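# Remove lettered cube from shelf strip and hold it aloft

## Task

Pull the lettered cube that sits on the intact (unbroken) strip out of the shelf, without shifting any other strip beyond a slight amount before that cube is clear (doing so fails), then keep the cube motionless in the air, well above the table and in front of the shelf.

## Robot and tools

Robot: two arms, left_arm and right_arm, each with a parallel gripper. Fingers point along the gripper's own +z axis and close along its y axis. The reported end_effector_position is the spot between the finger pads when closed, roughly 2 cm short of the fingertips; closing pushes the tips about 10 mm further along +z.

Scene frame for all reported states: origin on the table surface midway between the arms, +z up, +x out across the table, left_arm on the +y side. The arm names are not image sides. Printed hand positions can be somewhat off, more so at long reach. Each state line gives position (m), quaternion wxyz, and linear/angular velocity (m/s, rad/s) per gripper.

The 14-number row (used by both execute_actions and move): one flat list covering both arms, left_arm first then right_arm, each as dx, dy, dz, rx, ry, rz, opening. All values lie in [-1, 1]. dx..rz are an offset, not a pose: measured in that gripper's own axes from its measured pose at the start of the action (for a call's first action, the last pose reported in this scene). Scale: 1.0 = 0.6 m or 180 degrees; rx, ry, rz form a single rotation vector. Opening is absolute: +1 fully open (0.084 m), -1 closed. Send zeros for an arm that should stay put in later calls; in a reply's first call send the offset back to its wanted pose.

execute_actions(actions): a list of actions, each a table of up to 15 rows; each row lasts one control step (1/30 s), and a short table repeats its last row to fill 15 steps. Every row in an action is measured from the action's start pose, not from the row before. An empty list just returns state and images. Results include step readings of end_effector_position; HELD next to an arm marks a step where part of its row was held back.

move(target, speed, blocking): target is one 14-number row as above, offsets from the pose in the latest result that shows one. Each gripper travels in a straight line toward its target; both arms finish together, within 0.5 to 10 s (cut off at 10 s). speed is the path top speed in m/s, 0.002 to 0.5, default 0.25; rotation limited to twice that in rad/s. Paths do not avoid obstacles or the other arm; grippers lag, may drift, and may exceed speed near full reach. Faster moves and targets set deeper past a contact hit harder. Opening is applied at the move's start. The result adds a move: line with the ending (done, off_target, moving, held, fault) and limits (paced = pose clipped; held = a check blocked steps, after which the arm can jump fast), plus each gripper's distance to its target. With blocking=false the result comes after 0.5 s while the arm continues; other moves and execute_actions are refused until a result shows the end, so use wait or stop.

wait(seconds): 0 to 10; the robot keeps its last command, a running move continues and the wait returns early if it ends.
stop(): brakes a running move to rest; needs room, more when fast; fingers keep moving.
zoom_image(camera, region): camera is cam_high, cam_left_wrist or cam_right_wrist; region [x0, y0, x1, y1] in pixels of that camera's latest 896x504 image, origin top-left, at most 504 by 504.
show_instructions(): shows this scene's reference images; moves nothing.
finished_scene(scene): ends the current scene (give its number) once the goal holds steadily; irreversible; the result reports success and gives the next task.

Control details: each step, the commanded pose is clipped to within 70 mm and 16 degrees of the measured pose, then joints are driven by damped inverse kinematics, favouring position over orientation. Far targets take several actions; after an action the arm only continues to its last clipped pose, so keep commanding. Hand target lines show where the controller is heading. Joints move at most 3.14 rad/s. Elbows stop just short of straight. A pose unreachable line means the clearance check altered or blocked that arm's command.

Gripping: grip_measured is the finger opening on the command scale. To hold, command an opening well below grip_measured; the gap sets squeeze force (about 24 N per pad max, objects up to about 6 cm). Fast closing can press harder. Sending back grip_measured still squeezes lightly; wide parts may slip.

Suggested order: look at the cameras (zoom if needed) to find the intact strip and its lettered cube; open a gripper, approach from the front at modest speed, grasp the cube, slide it straight out along the strip without nudging neighbouring strips, then lift it high above the table in front of the shelf and keep it still before ending.

Avoid: dropping the cube, knocking anything off the table, shoving other strips, hard slams, arm-to-arm contact (can end the scene), and excessive joint loads. Load limits (N m): waist 45, shoulder 45, upper arm roll 27, elbow 27, forearm roll 27, wrist pitch 18, wrist roll 18; held weight counts. Hitting one triggers a torque fault: the arm backs off, freezes 10 s and skips the rest of the call. Holding loads heats motors: MOTOR HOT from 65 °C, and at 80 °C an OVER-TEMPERATURE FAULT brakes the arm until cooled. Loose objects may occasionally be nudged by outside disturbances. Faster, smoother, lower-effort solutions are preferred.

Each tool is called after "Request:" as name([rows], argument=value, ...), one row to a line, values as JSON.

## Session

Request:
execute_actions(actions=[])

Request:
show_instructions()

Scene clock: 0.00 s.
left_arm: end_effector_position=(+0.4892, +0.0878, +0.1449) grip_measured=+1.00 end_effector_quat_wxyz=(-0.214, +0.669, +0.608, +0.371) end_effector_velocity=(+0.000, +0.000, +0.001) end_effector_angular_velocity=(-0.001, -0.001, +0.000) | right_arm: end_effector_position=(+0.1140, -0.8347, +0.2657) grip_measured=+1.00 end_effector_quat_wxyz=(-0.315, +0.601, +0.710, -0.186) end_effector_velocity=(+0.000, -0.000, -0.000) end_effector_angular_velocity=(-0.000, -0.001, +0.001)
Joint positions: left_arm=[-0.525  0.606 -0.078  1.559  0.844  1.464 -2.509  0.084] | right_arm=[-1.531  0.355  0.469  1.554 -0.713  1.759 -2.71   0.084]
Joint velocities: left_arm=[-0.    -0.002  0.     0.     0.     0.    -0.    -0.   ] | right_arm=[-0.002  0.     0.003  0.    -0.    -0.001 -0.     0.   ]
Motor temperatures (°C, as the motors report them): left_arm=[32 32 33 28 29 31 30] | right_arm=[27 28 32 33 29 28 31]
Hand target (left_arm): +0.489, +0.088, +0.145; -0.214, +0.669, +0.608, +0.371
Hand target (right_arm): +0.114, -0.835, +0.266; -0.315, +0.601, +0.710, -0.186

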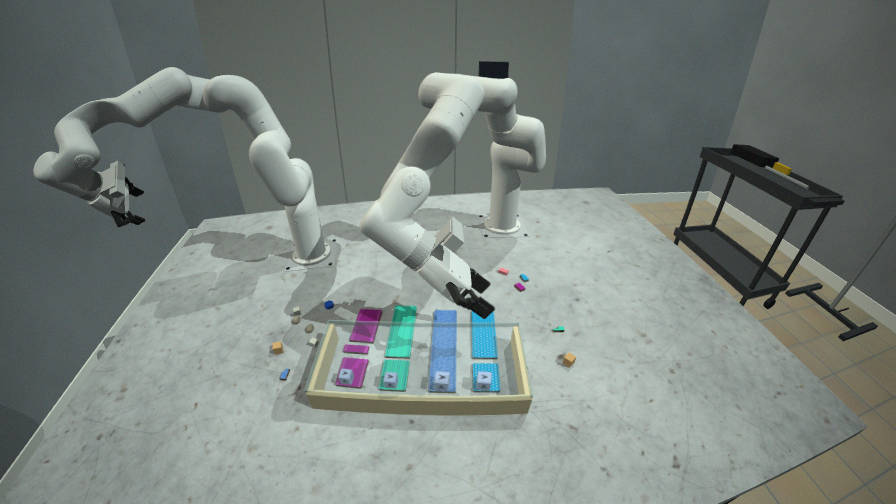

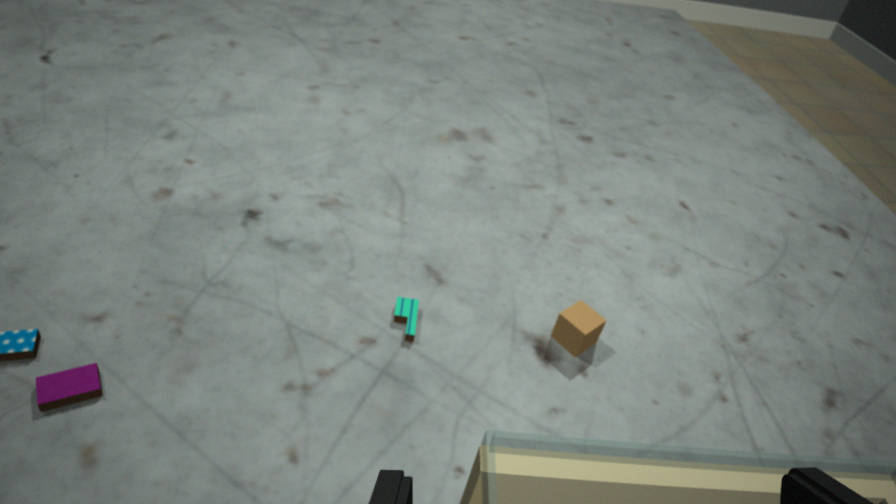

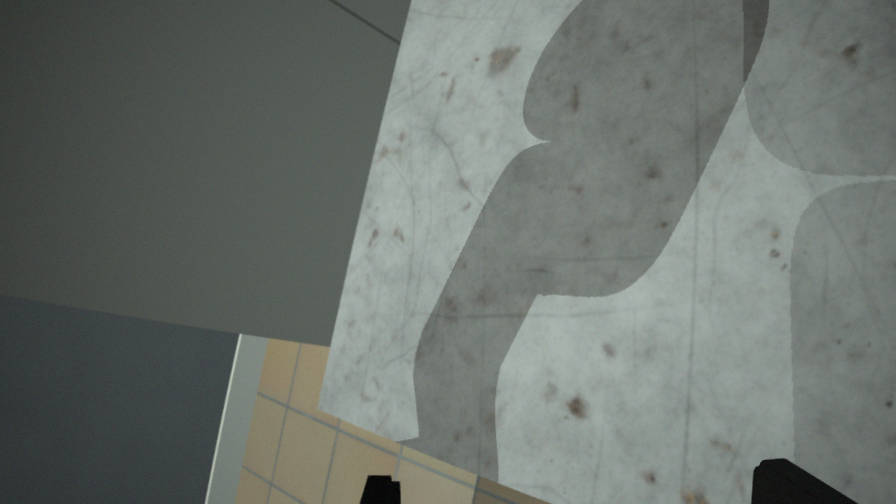

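Reference images for this scene: manual page 1, manual page 2, manual page 3, manual page 4.

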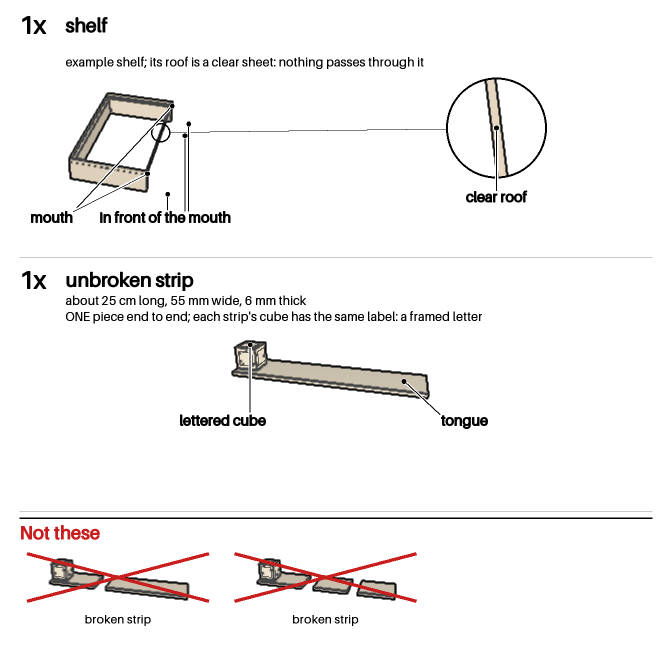

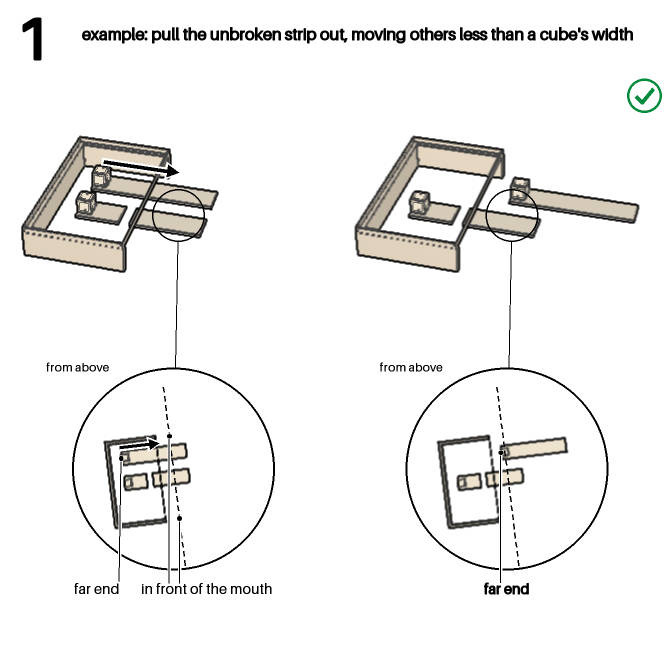

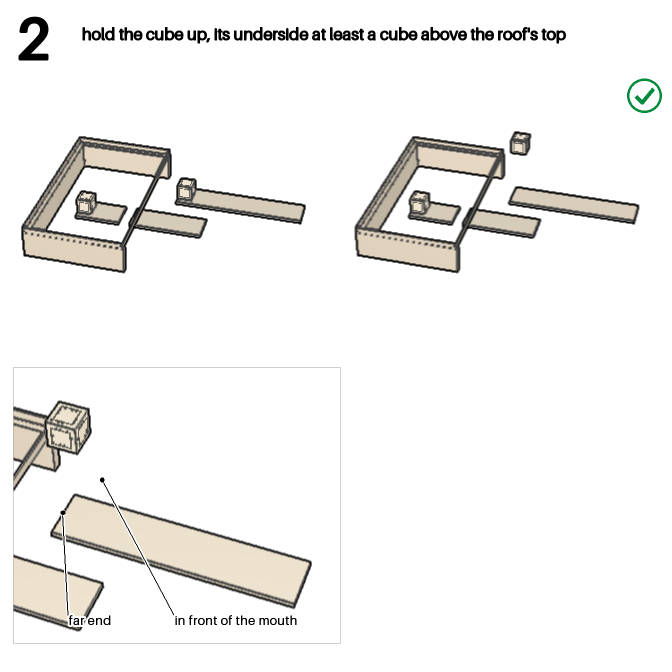

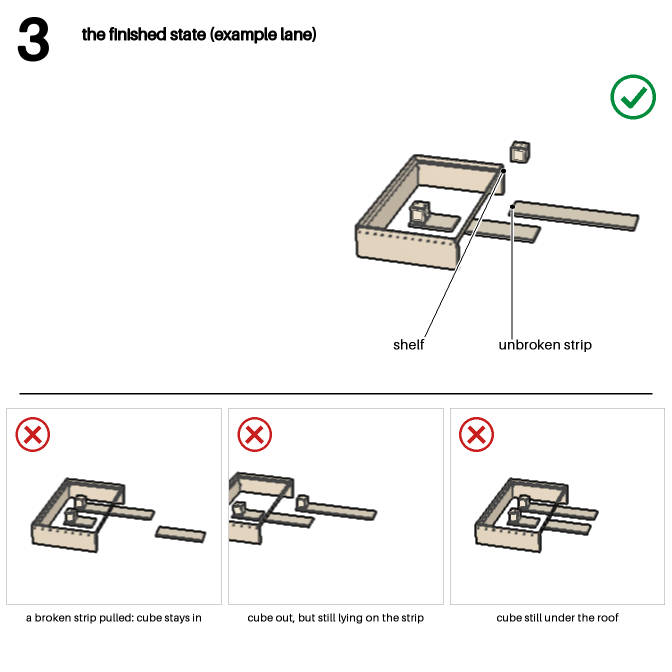

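Request:
move(target=[-0.09,-0.147,-0.107,-0.18,-0.258,0.486,1,0,0,0,0,0,0,1], speed=0.4)

Request:
zoom_image(camera="cam_high", region=[320,290,540,420])

Scene clock: 21.40 s.
left_arm: end_effector_position=(+0.3894, +0.0201, +0.1305) grip_measured=+1.00 end_effector_quat_wxyz=(+0.000, +0.996, -0.085, +0.001) end_effector_velocity=(-0.000, +0.000, -0.000) end_effector_angular_velocity=(-0.002, +0.007, -0.007) | right_arm: end_effector_position=(+0.1140, -0.8347, +0.2657) grip_measured=+1.00 end_effector_quat_wxyz=(-0.315, +0.601, +0.710, -0.186) end_effector_velocity=(+0.000, +0.000, +0.000) end_effector_angular_velocity=(+0.001, +0.001, +0.000)
Joint positions: left_arm=[-0.085  0.209 -0.4    1.061  0.107  0.868 -0.488  0.084] | right_arm=[-1.531  0.355  0.469  1.554 -0.713  1.759 -2.71   0.084]
Joint velocities: left_arm=[ 0.003  0.002 -0.001  0.004 -0.007  0.006  0.013 -0.   ] | right_arm=[ 0.001 -0.    -0.    -0.     0.     0.001 -0.    -0.   ]
Motor temperatures (°C, as the motors report them): left_arm=[32 35 33 33 29 31 30] | right_arm=[27 30 32 40 29 28 31]
Hand target (left_arm): +0.389, +0.020, +0.130; +0.000, +0.996, -0.085, +0.001
Hand target (right_arm): +0.114, -0.835, +0.266; -0.315, +0.601, +0.710, -0.186
Off the commanded pose (left_arm): 0.000 m, 0 deg.
Off the commanded pose (right_arm): 0.000 m, 0 deg.
move: done

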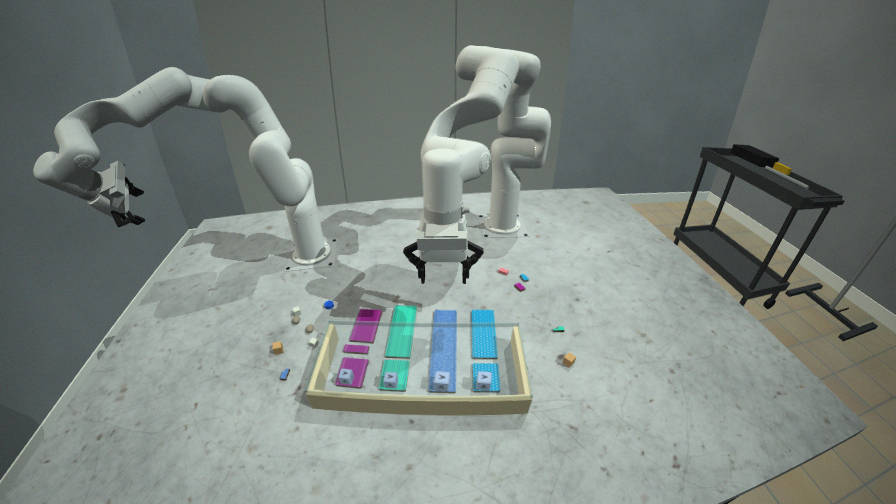

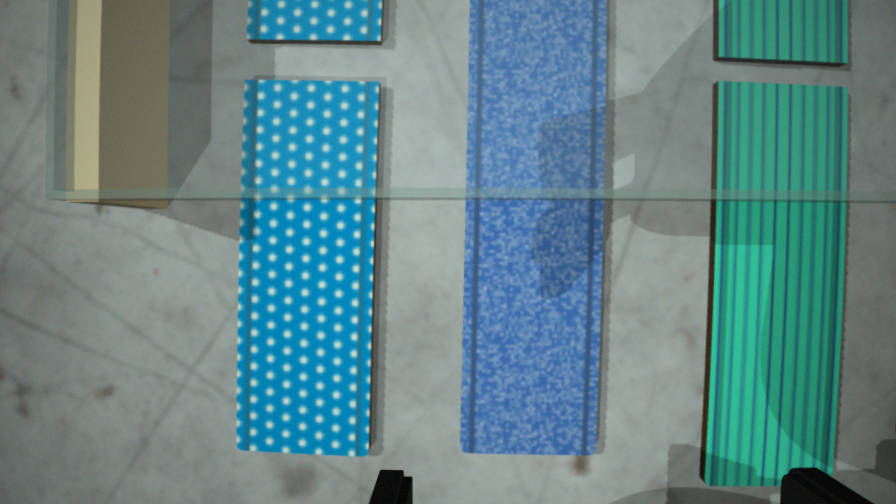

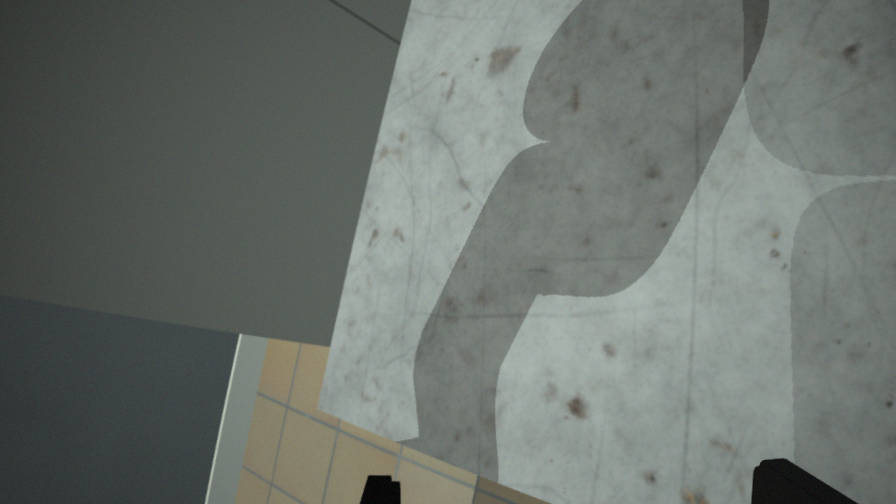

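Region (320, 290, 540, 420) of cam_high's 896x504 image, scaled by 2.291, with more detail than that image has; it fills the top 298 rows of this view, and the rest is white.

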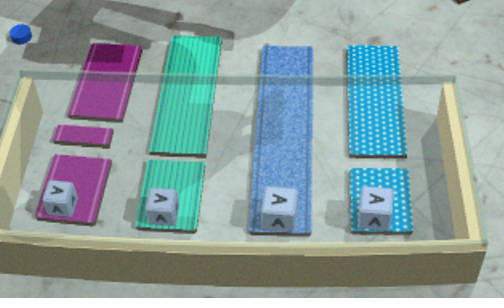

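Request:
move(target=[0.008,-0.002,0.187,0,0,0.007,0.75,0,0,0,0,0,0,1], speed=0.12)

Request:
move(target=[0,0,0,0,0,0,-0.1,0,0,0,0,0,0,1])

Scene clock: 29.30 s.
left_arm: end_effector_position=(+0.3945, +0.0205, +0.0188) grip_measured=+0.75 end_effector_quat_wxyz=(+0.000, +0.995, -0.096, +0.001) end_effector_velocity=(-0.001, +0.001, -0.003) end_effector_angular_velocity=(+0.003, +0.003, +0.002) | right_arm: end_effector_position=(+0.1140, -0.8347, +0.2657) grip_measured=+1.00 end_effector_quat_wxyz=(-0.315, +0.601, +0.710, -0.186) end_effector_velocity=(-0.000, -0.000, -0.000) end_effector_angular_velocity=(+0.000, +0.001, +0.000)
Joint positions: left_arm=[-0.125  0.451 -0.338  1.018  0.259  0.602 -0.566  0.075] | right_arm=[-1.531  0.355  0.469  1.554 -0.713  1.759 -2.71   0.084]
Joint velocities: left_arm=[-0.002  0.007  0.004 -0.001  0.003 -0.003 -0.003 -0.   ] | right_arm=[ 0.001  0.    -0.001 -0.    -0.    -0.    -0.     0.   ]
Motor temperatures (°C, as the motors report them): left_arm=[32 35 33 34 29 31 30] | right_arm=[27 31 32 41 29 28 31]
Hand target (left_arm): +0.394, +0.021, +0.018; +0.000, +0.995, -0.096, +0.001
Hand target (right_arm): +0.114, -0.835, +0.266; -0.315, +0.601, +0.710, -0.186
Off the commanded pose (left_arm): 0.001 m, 0 deg.
Off the commanded pose (right_arm): 0.000 m, 0 deg.
move: done

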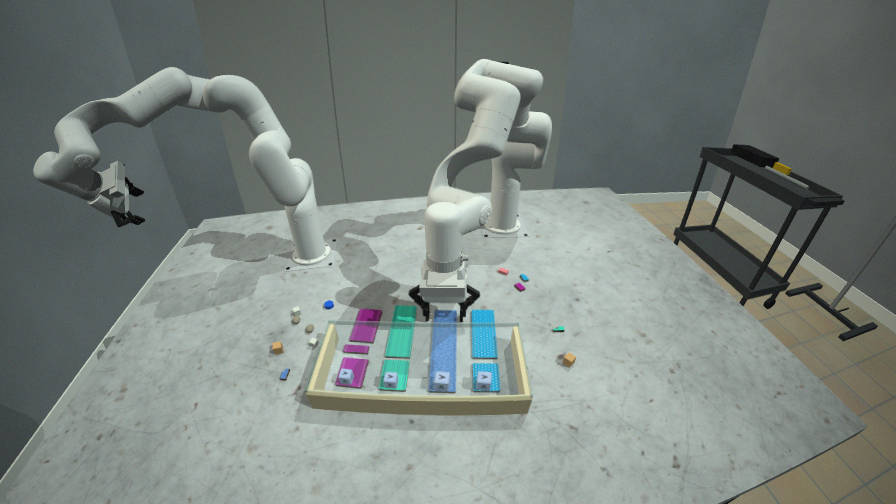

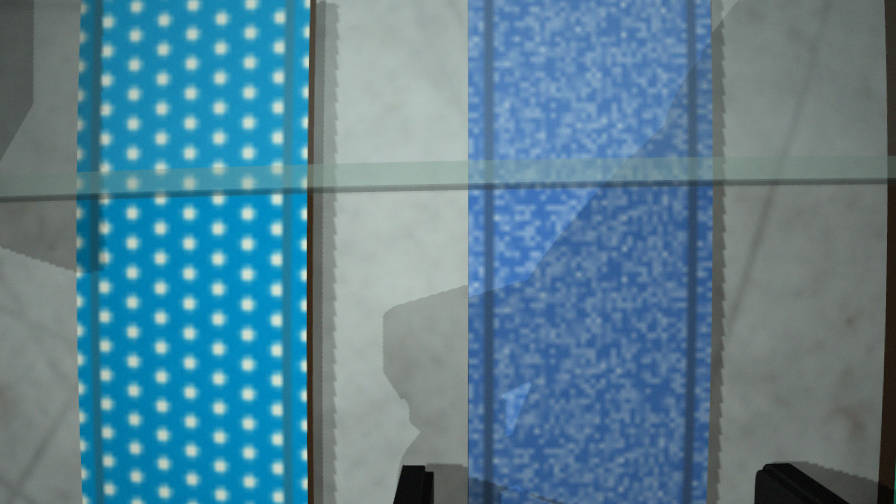

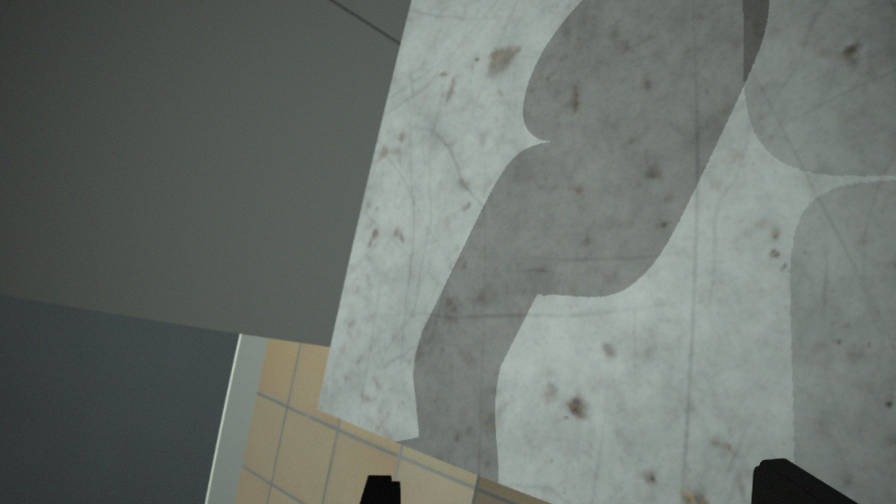

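Scene clock: 29.80 s.
left_arm: end_effector_position=(+0.3949, +0.0200, +0.0194) grip_measured=+0.25 end_effector_quat_wxyz=(+0.001, +0.995, -0.096, +0.002) end_effector_velocity=(-0.000, +0.000, +0.000) end_effector_angular_velocity=(-0.000, +0.000, +0.001) | right_arm: end_effector_position=(+0.1140, -0.8347, +0.2657) grip_measured=+1.00 end_effector_quat_wxyz=(-0.315, +0.601, +0.710, -0.186) end_effector_velocity=(+0.001, +0.001, +0.000) end_effector_angular_velocity=(+0.001, +0.000, +0.003)
Joint positions: left_arm=[-0.125  0.45  -0.339  1.018  0.259  0.602 -0.566  0.055] | right_arm=[-1.531  0.355  0.469  1.554 -0.713  1.759 -2.71   0.084]
Joint velocities: left_arm=[ 0.    -0.     0.    -0.    -0.001  0.    -0.     0.   ] | right_arm=[ 0.001 -0.     0.003  0.     0.     0.002 -0.     0.   ]
Motor temperatures (°C, as the motors report them): left_arm=[32 35 33 34 29 31 30] | right_arm=[27 31 32 41 29 28 31]
Hand target (left_arm): +0.395, +0.020, +0.019; +0.000, +0.995, -0.096, +0.001
Hand target (right_arm): +0.114, -0.835, +0.266; -0.315, +0.601, +0.710, -0.186
Off the commanded pose (left_arm): 0.001 m, 0 deg.
Off the commanded pose (right_arm): 0.000 m, 0 deg.
move: done

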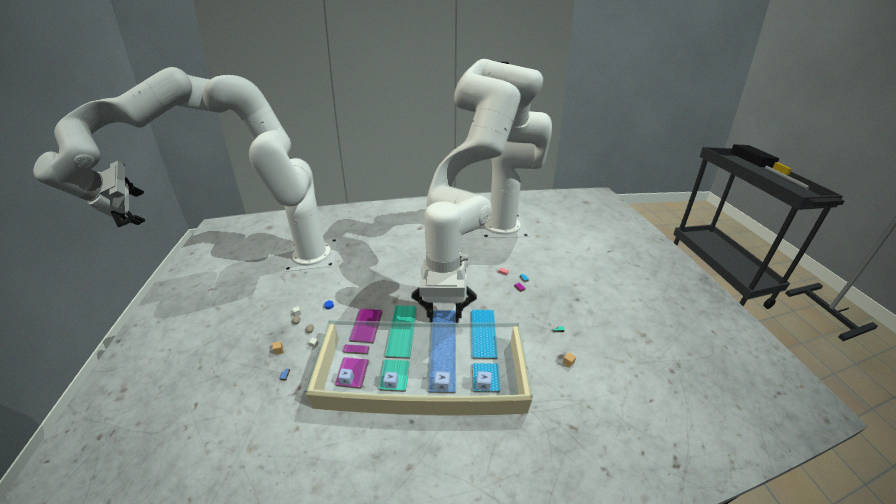

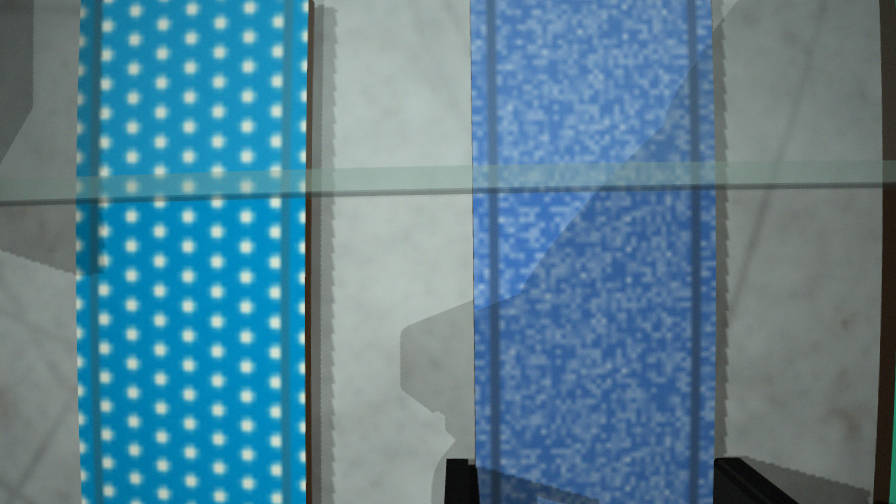

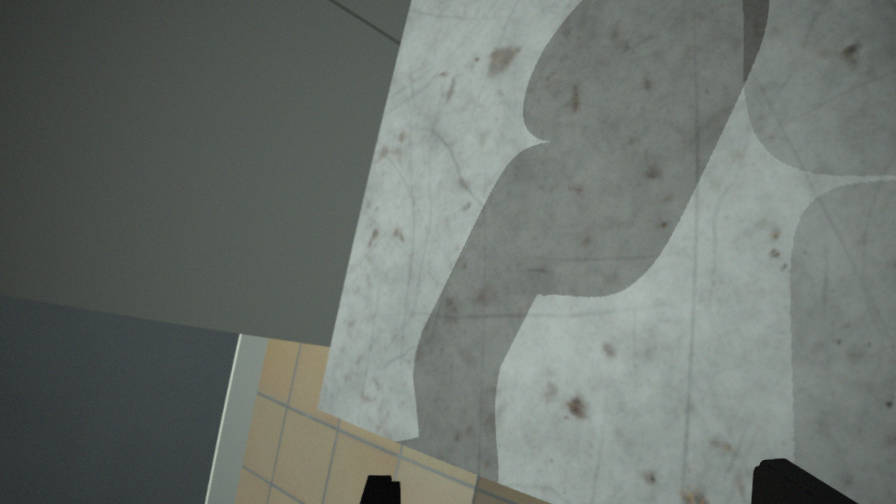

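Request:
move(target=[-0.32,0,0,0,0,0,-0.4,0,0,0,0,0,0,1], speed=0.1)

Request:
move(target=[0,0,0,0,0,0,1,0,0,0,0,0,0,1])

Request:
move(target=[0.27,0,-0.08,0,0,0,1,0,0,0,0,0,0,1])

Scene clock: 37.87 s.
left_arm: end_effector_position=(+0.2055, +0.0573, +0.0182) grip_measured=+0.25 end_effector_quat_wxyz=(-0.000, +0.995, -0.096, +0.001) end_effector_velocity=(-0.001, +0.000, +0.001) end_effector_angular_velocity=(-0.003, +0.001, -0.000) | right_arm: end_effector_position=(+0.1140, -0.8347, +0.2657) grip_measured=+1.00 end_effector_quat_wxyz=(-0.315, +0.601, +0.710, -0.186) end_effector_velocity=(+0.000, -0.000, +0.000) end_effector_angular_velocity=(-0.001, -0.001, +0.000)
Joint positions: left_arm=[-0.172  0.008 -0.509  0.383  0.014  0.375 -0.613  0.055] | right_arm=[-1.531  0.355  0.469  1.554 -0.713  1.759 -2.71   0.084]
Joint velocities: left_arm=[-0.001 -0.007 -0.003 -0.005 -0.016 -0.     0.011 -0.   ] | right_arm=[-0.001 -0.     0.002  0.     0.    -0.001  0.     0.   ]
Motor temperatures (°C, as the motors report them): left_arm=[32 34 33 32 29 31 30] | right_arm=[27 31 32 42 29 28 31]
Hand target (left_arm): +0.206, +0.056, +0.019; +0.001, +0.995, -0.096, +0.002
Hand target (right_arm): +0.114, -0.835, +0.266; -0.315, +0.601, +0.710, -0.186
Off the commanded pose (left_arm): 0.001 m, 0 deg.
Off the commanded pose (right_arm): 0.000 m, 0 deg.
move: done

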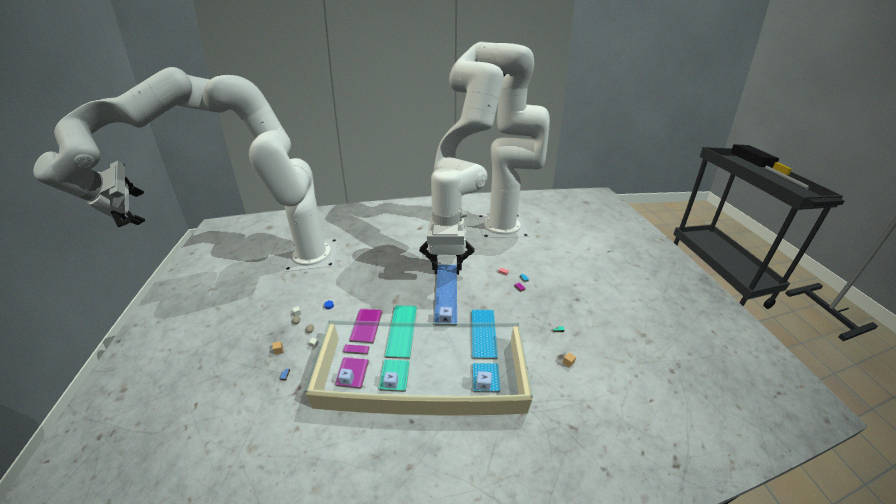

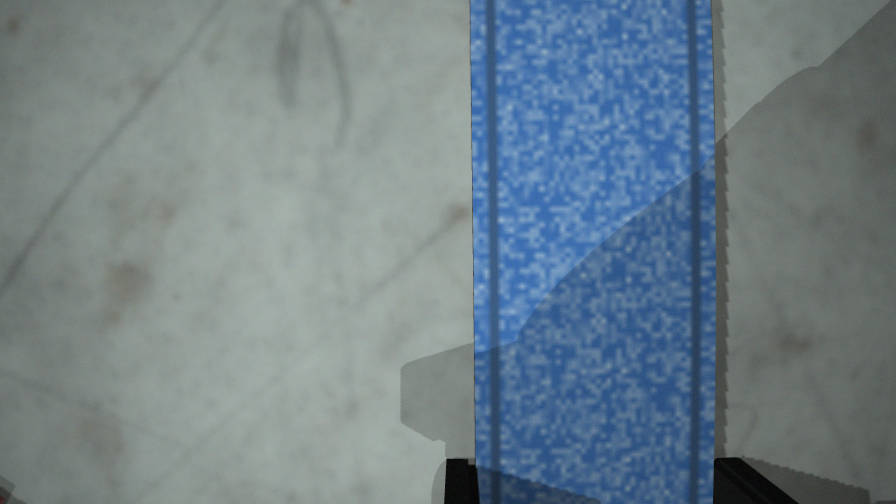

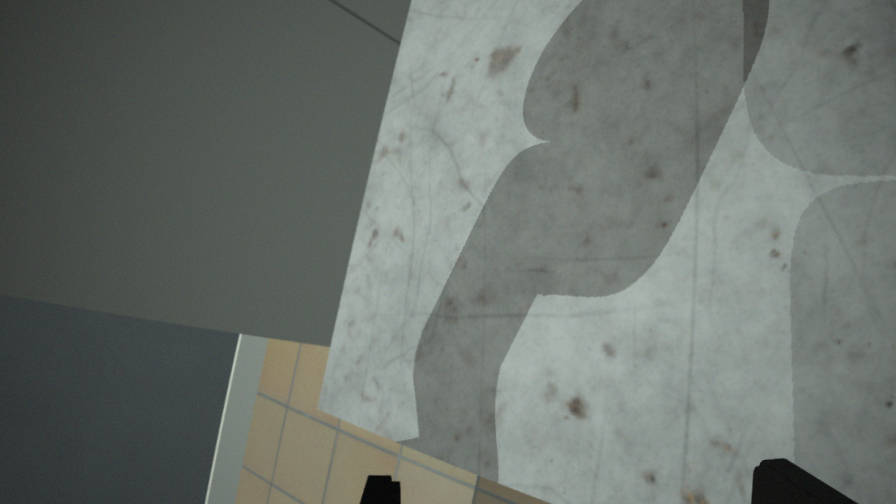

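Scene clock: 38.43 s.
left_arm: end_effector_position=(+0.2052, +0.0575, +0.0179) grip_measured=+1.00 end_effector_quat_wxyz=(-0.000, +0.995, -0.096, +0.000) end_effector_velocity=(+0.002, -0.001, +0.002) end_effector_angular_velocity=(-0.004, -0.006, +0.000) | right_arm: end_effector_position=(+0.1140, -0.8347, +0.2657) grip_measured=+1.00 end_effector_quat_wxyz=(-0.315, +0.601, +0.710, -0.186) end_effector_velocity=(-0.001, -0.000, +0.000) end_effector_angular_velocity=(-0.002, +0.001, -0.002)
Joint positions: left_arm=[-0.172  0.008 -0.509  0.383  0.014  0.376 -0.613  0.084] | right_arm=[-1.531  0.355  0.469  1.554 -0.713  1.759 -2.71   0.084]
Joint velocities: left_arm=[ 0.    -0.002  0.001  0.003  0.002 -0.002 -0.     0.   ] | right_arm=[ 0.001 -0.001 -0.003 -0.     0.    -0.001  0.001  0.   ]
Motor temperatures (°C, as the motors report them): left_arm=[32 34 33 32 29 31 30] | right_arm=[27 31 32 42 29 28 31]
Hand target (left_arm): +0.205, +0.057, +0.018; -0.000, +0.995, -0.096, +0.001
Hand target (right_arm): +0.114, -0.835, +0.266; -0.315, +0.601, +0.710, -0.186
Off the commanded pose (left_arm): 0.000 m, 0 deg.
Off the commanded pose (right_arm): 0.000 m, 0 deg.
move: done

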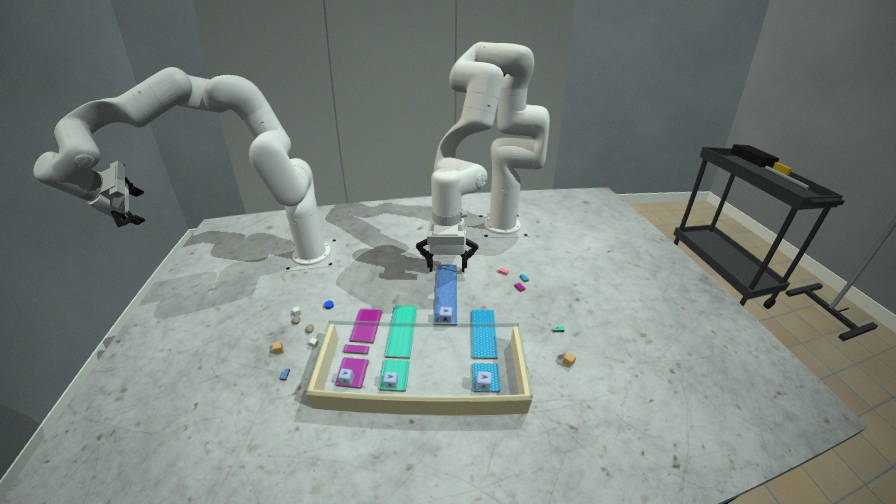

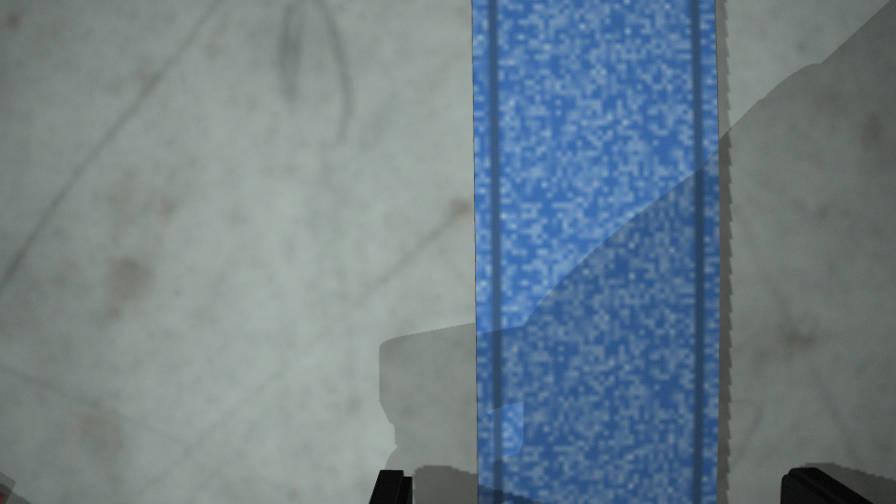

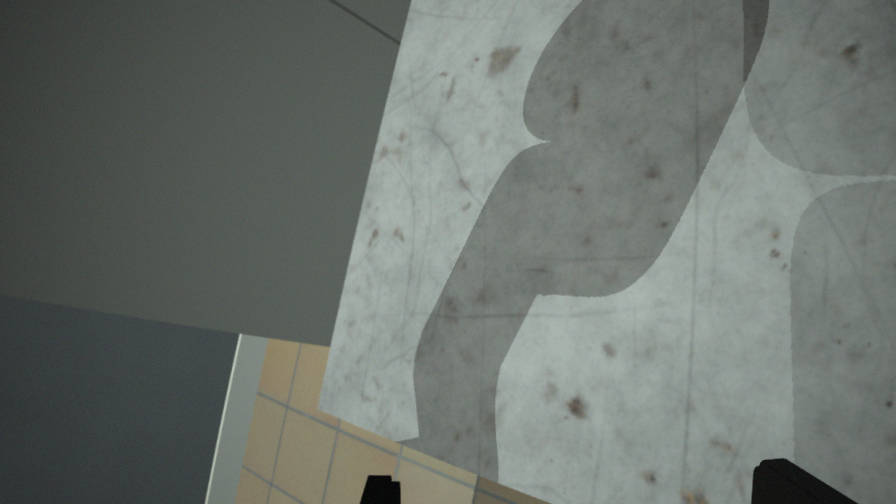

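Scene clock: 39.73 s.
left_arm: end_effector_position=(+0.3639, +0.0266, +0.0655) grip_measured=+1.00 end_effector_quat_wxyz=(-0.001, +0.995, -0.096, +0.000) end_effector_velocity=(+0.003, -0.000, +0.001) end_effector_angular_velocity=(+0.000, +0.001, +0.003) | right_arm: end_effector_position=(+0.1140, -0.8347, +0.2657) grip_measured=+1.00 end_effector_quat_wxyz=(-0.315, +0.601, +0.710, -0.186) end_effector_velocity=(-0.000, -0.000, +0.000) end_effector_angular_velocity=(-0.001, +0.000, -0.000)
Joint positions: left_arm=[-0.096  0.266 -0.395  0.914  0.165  0.674 -0.526  0.084] | right_arm=[-1.531  0.355  0.469  1.554 -0.713  1.759 -2.71   0.084]
Joint velocities: left_arm=[-0.     0.006  0.002  0.01   0.001  0.006 -0.001 -0.   ] | right_arm=[-0.    -0.001 -0.     0.    -0.    -0.    -0.     0.   ]
Motor temperatures (°C, as the motors report them): left_arm=[32 34 33 32 29 31 30] | right_arm=[27 31 32 43 29 28 31]
Hand target (left_arm): +0.364, +0.027, +0.066; -0.001, +0.995, -0.096, +0.000
Hand target (right_arm): +0.114, -0.835, +0.266; -0.315, +0.601, +0.710, -0.186
Off the commanded pose (left_arm): 0.001 m, 0 deg.
Off the commanded pose (right_arm): 0.000 m, 0 deg.
move: done

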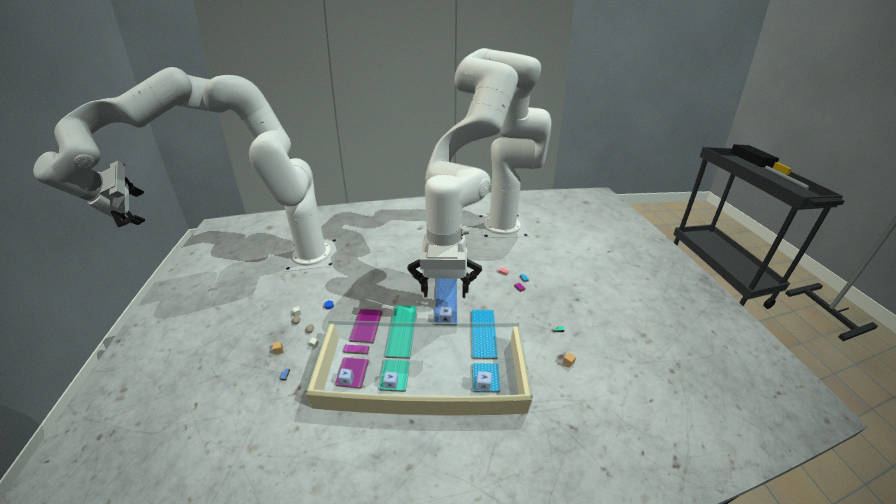

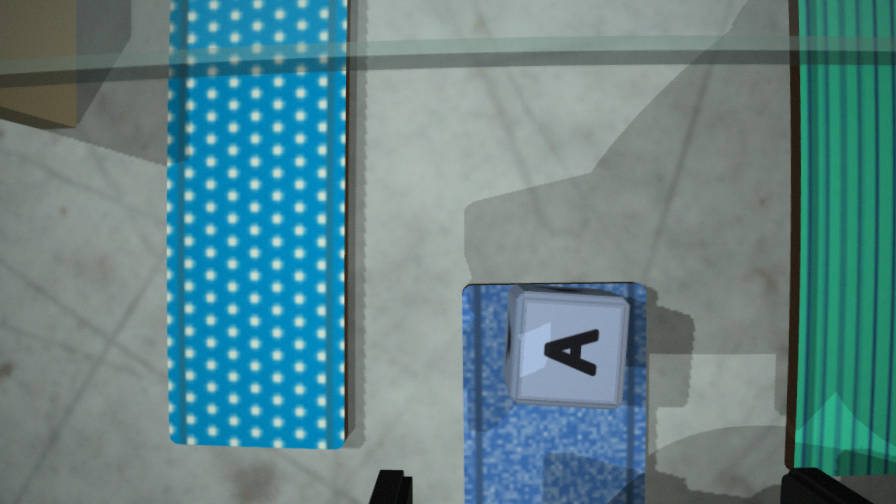

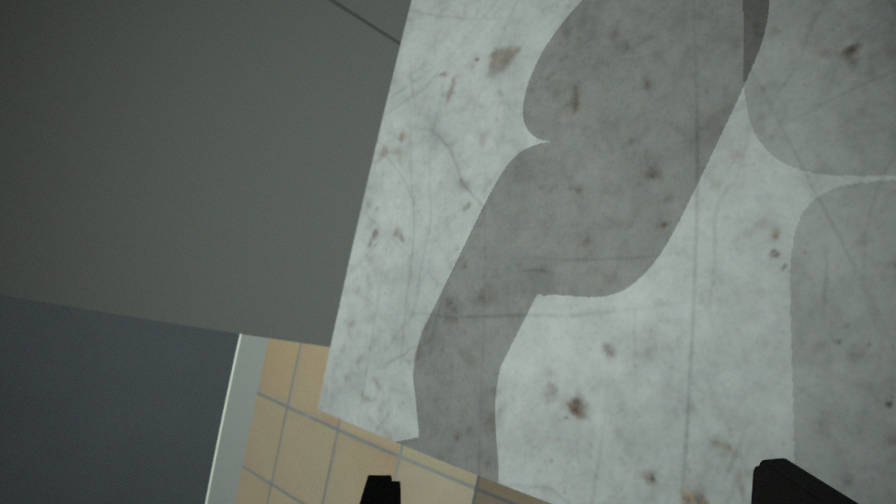

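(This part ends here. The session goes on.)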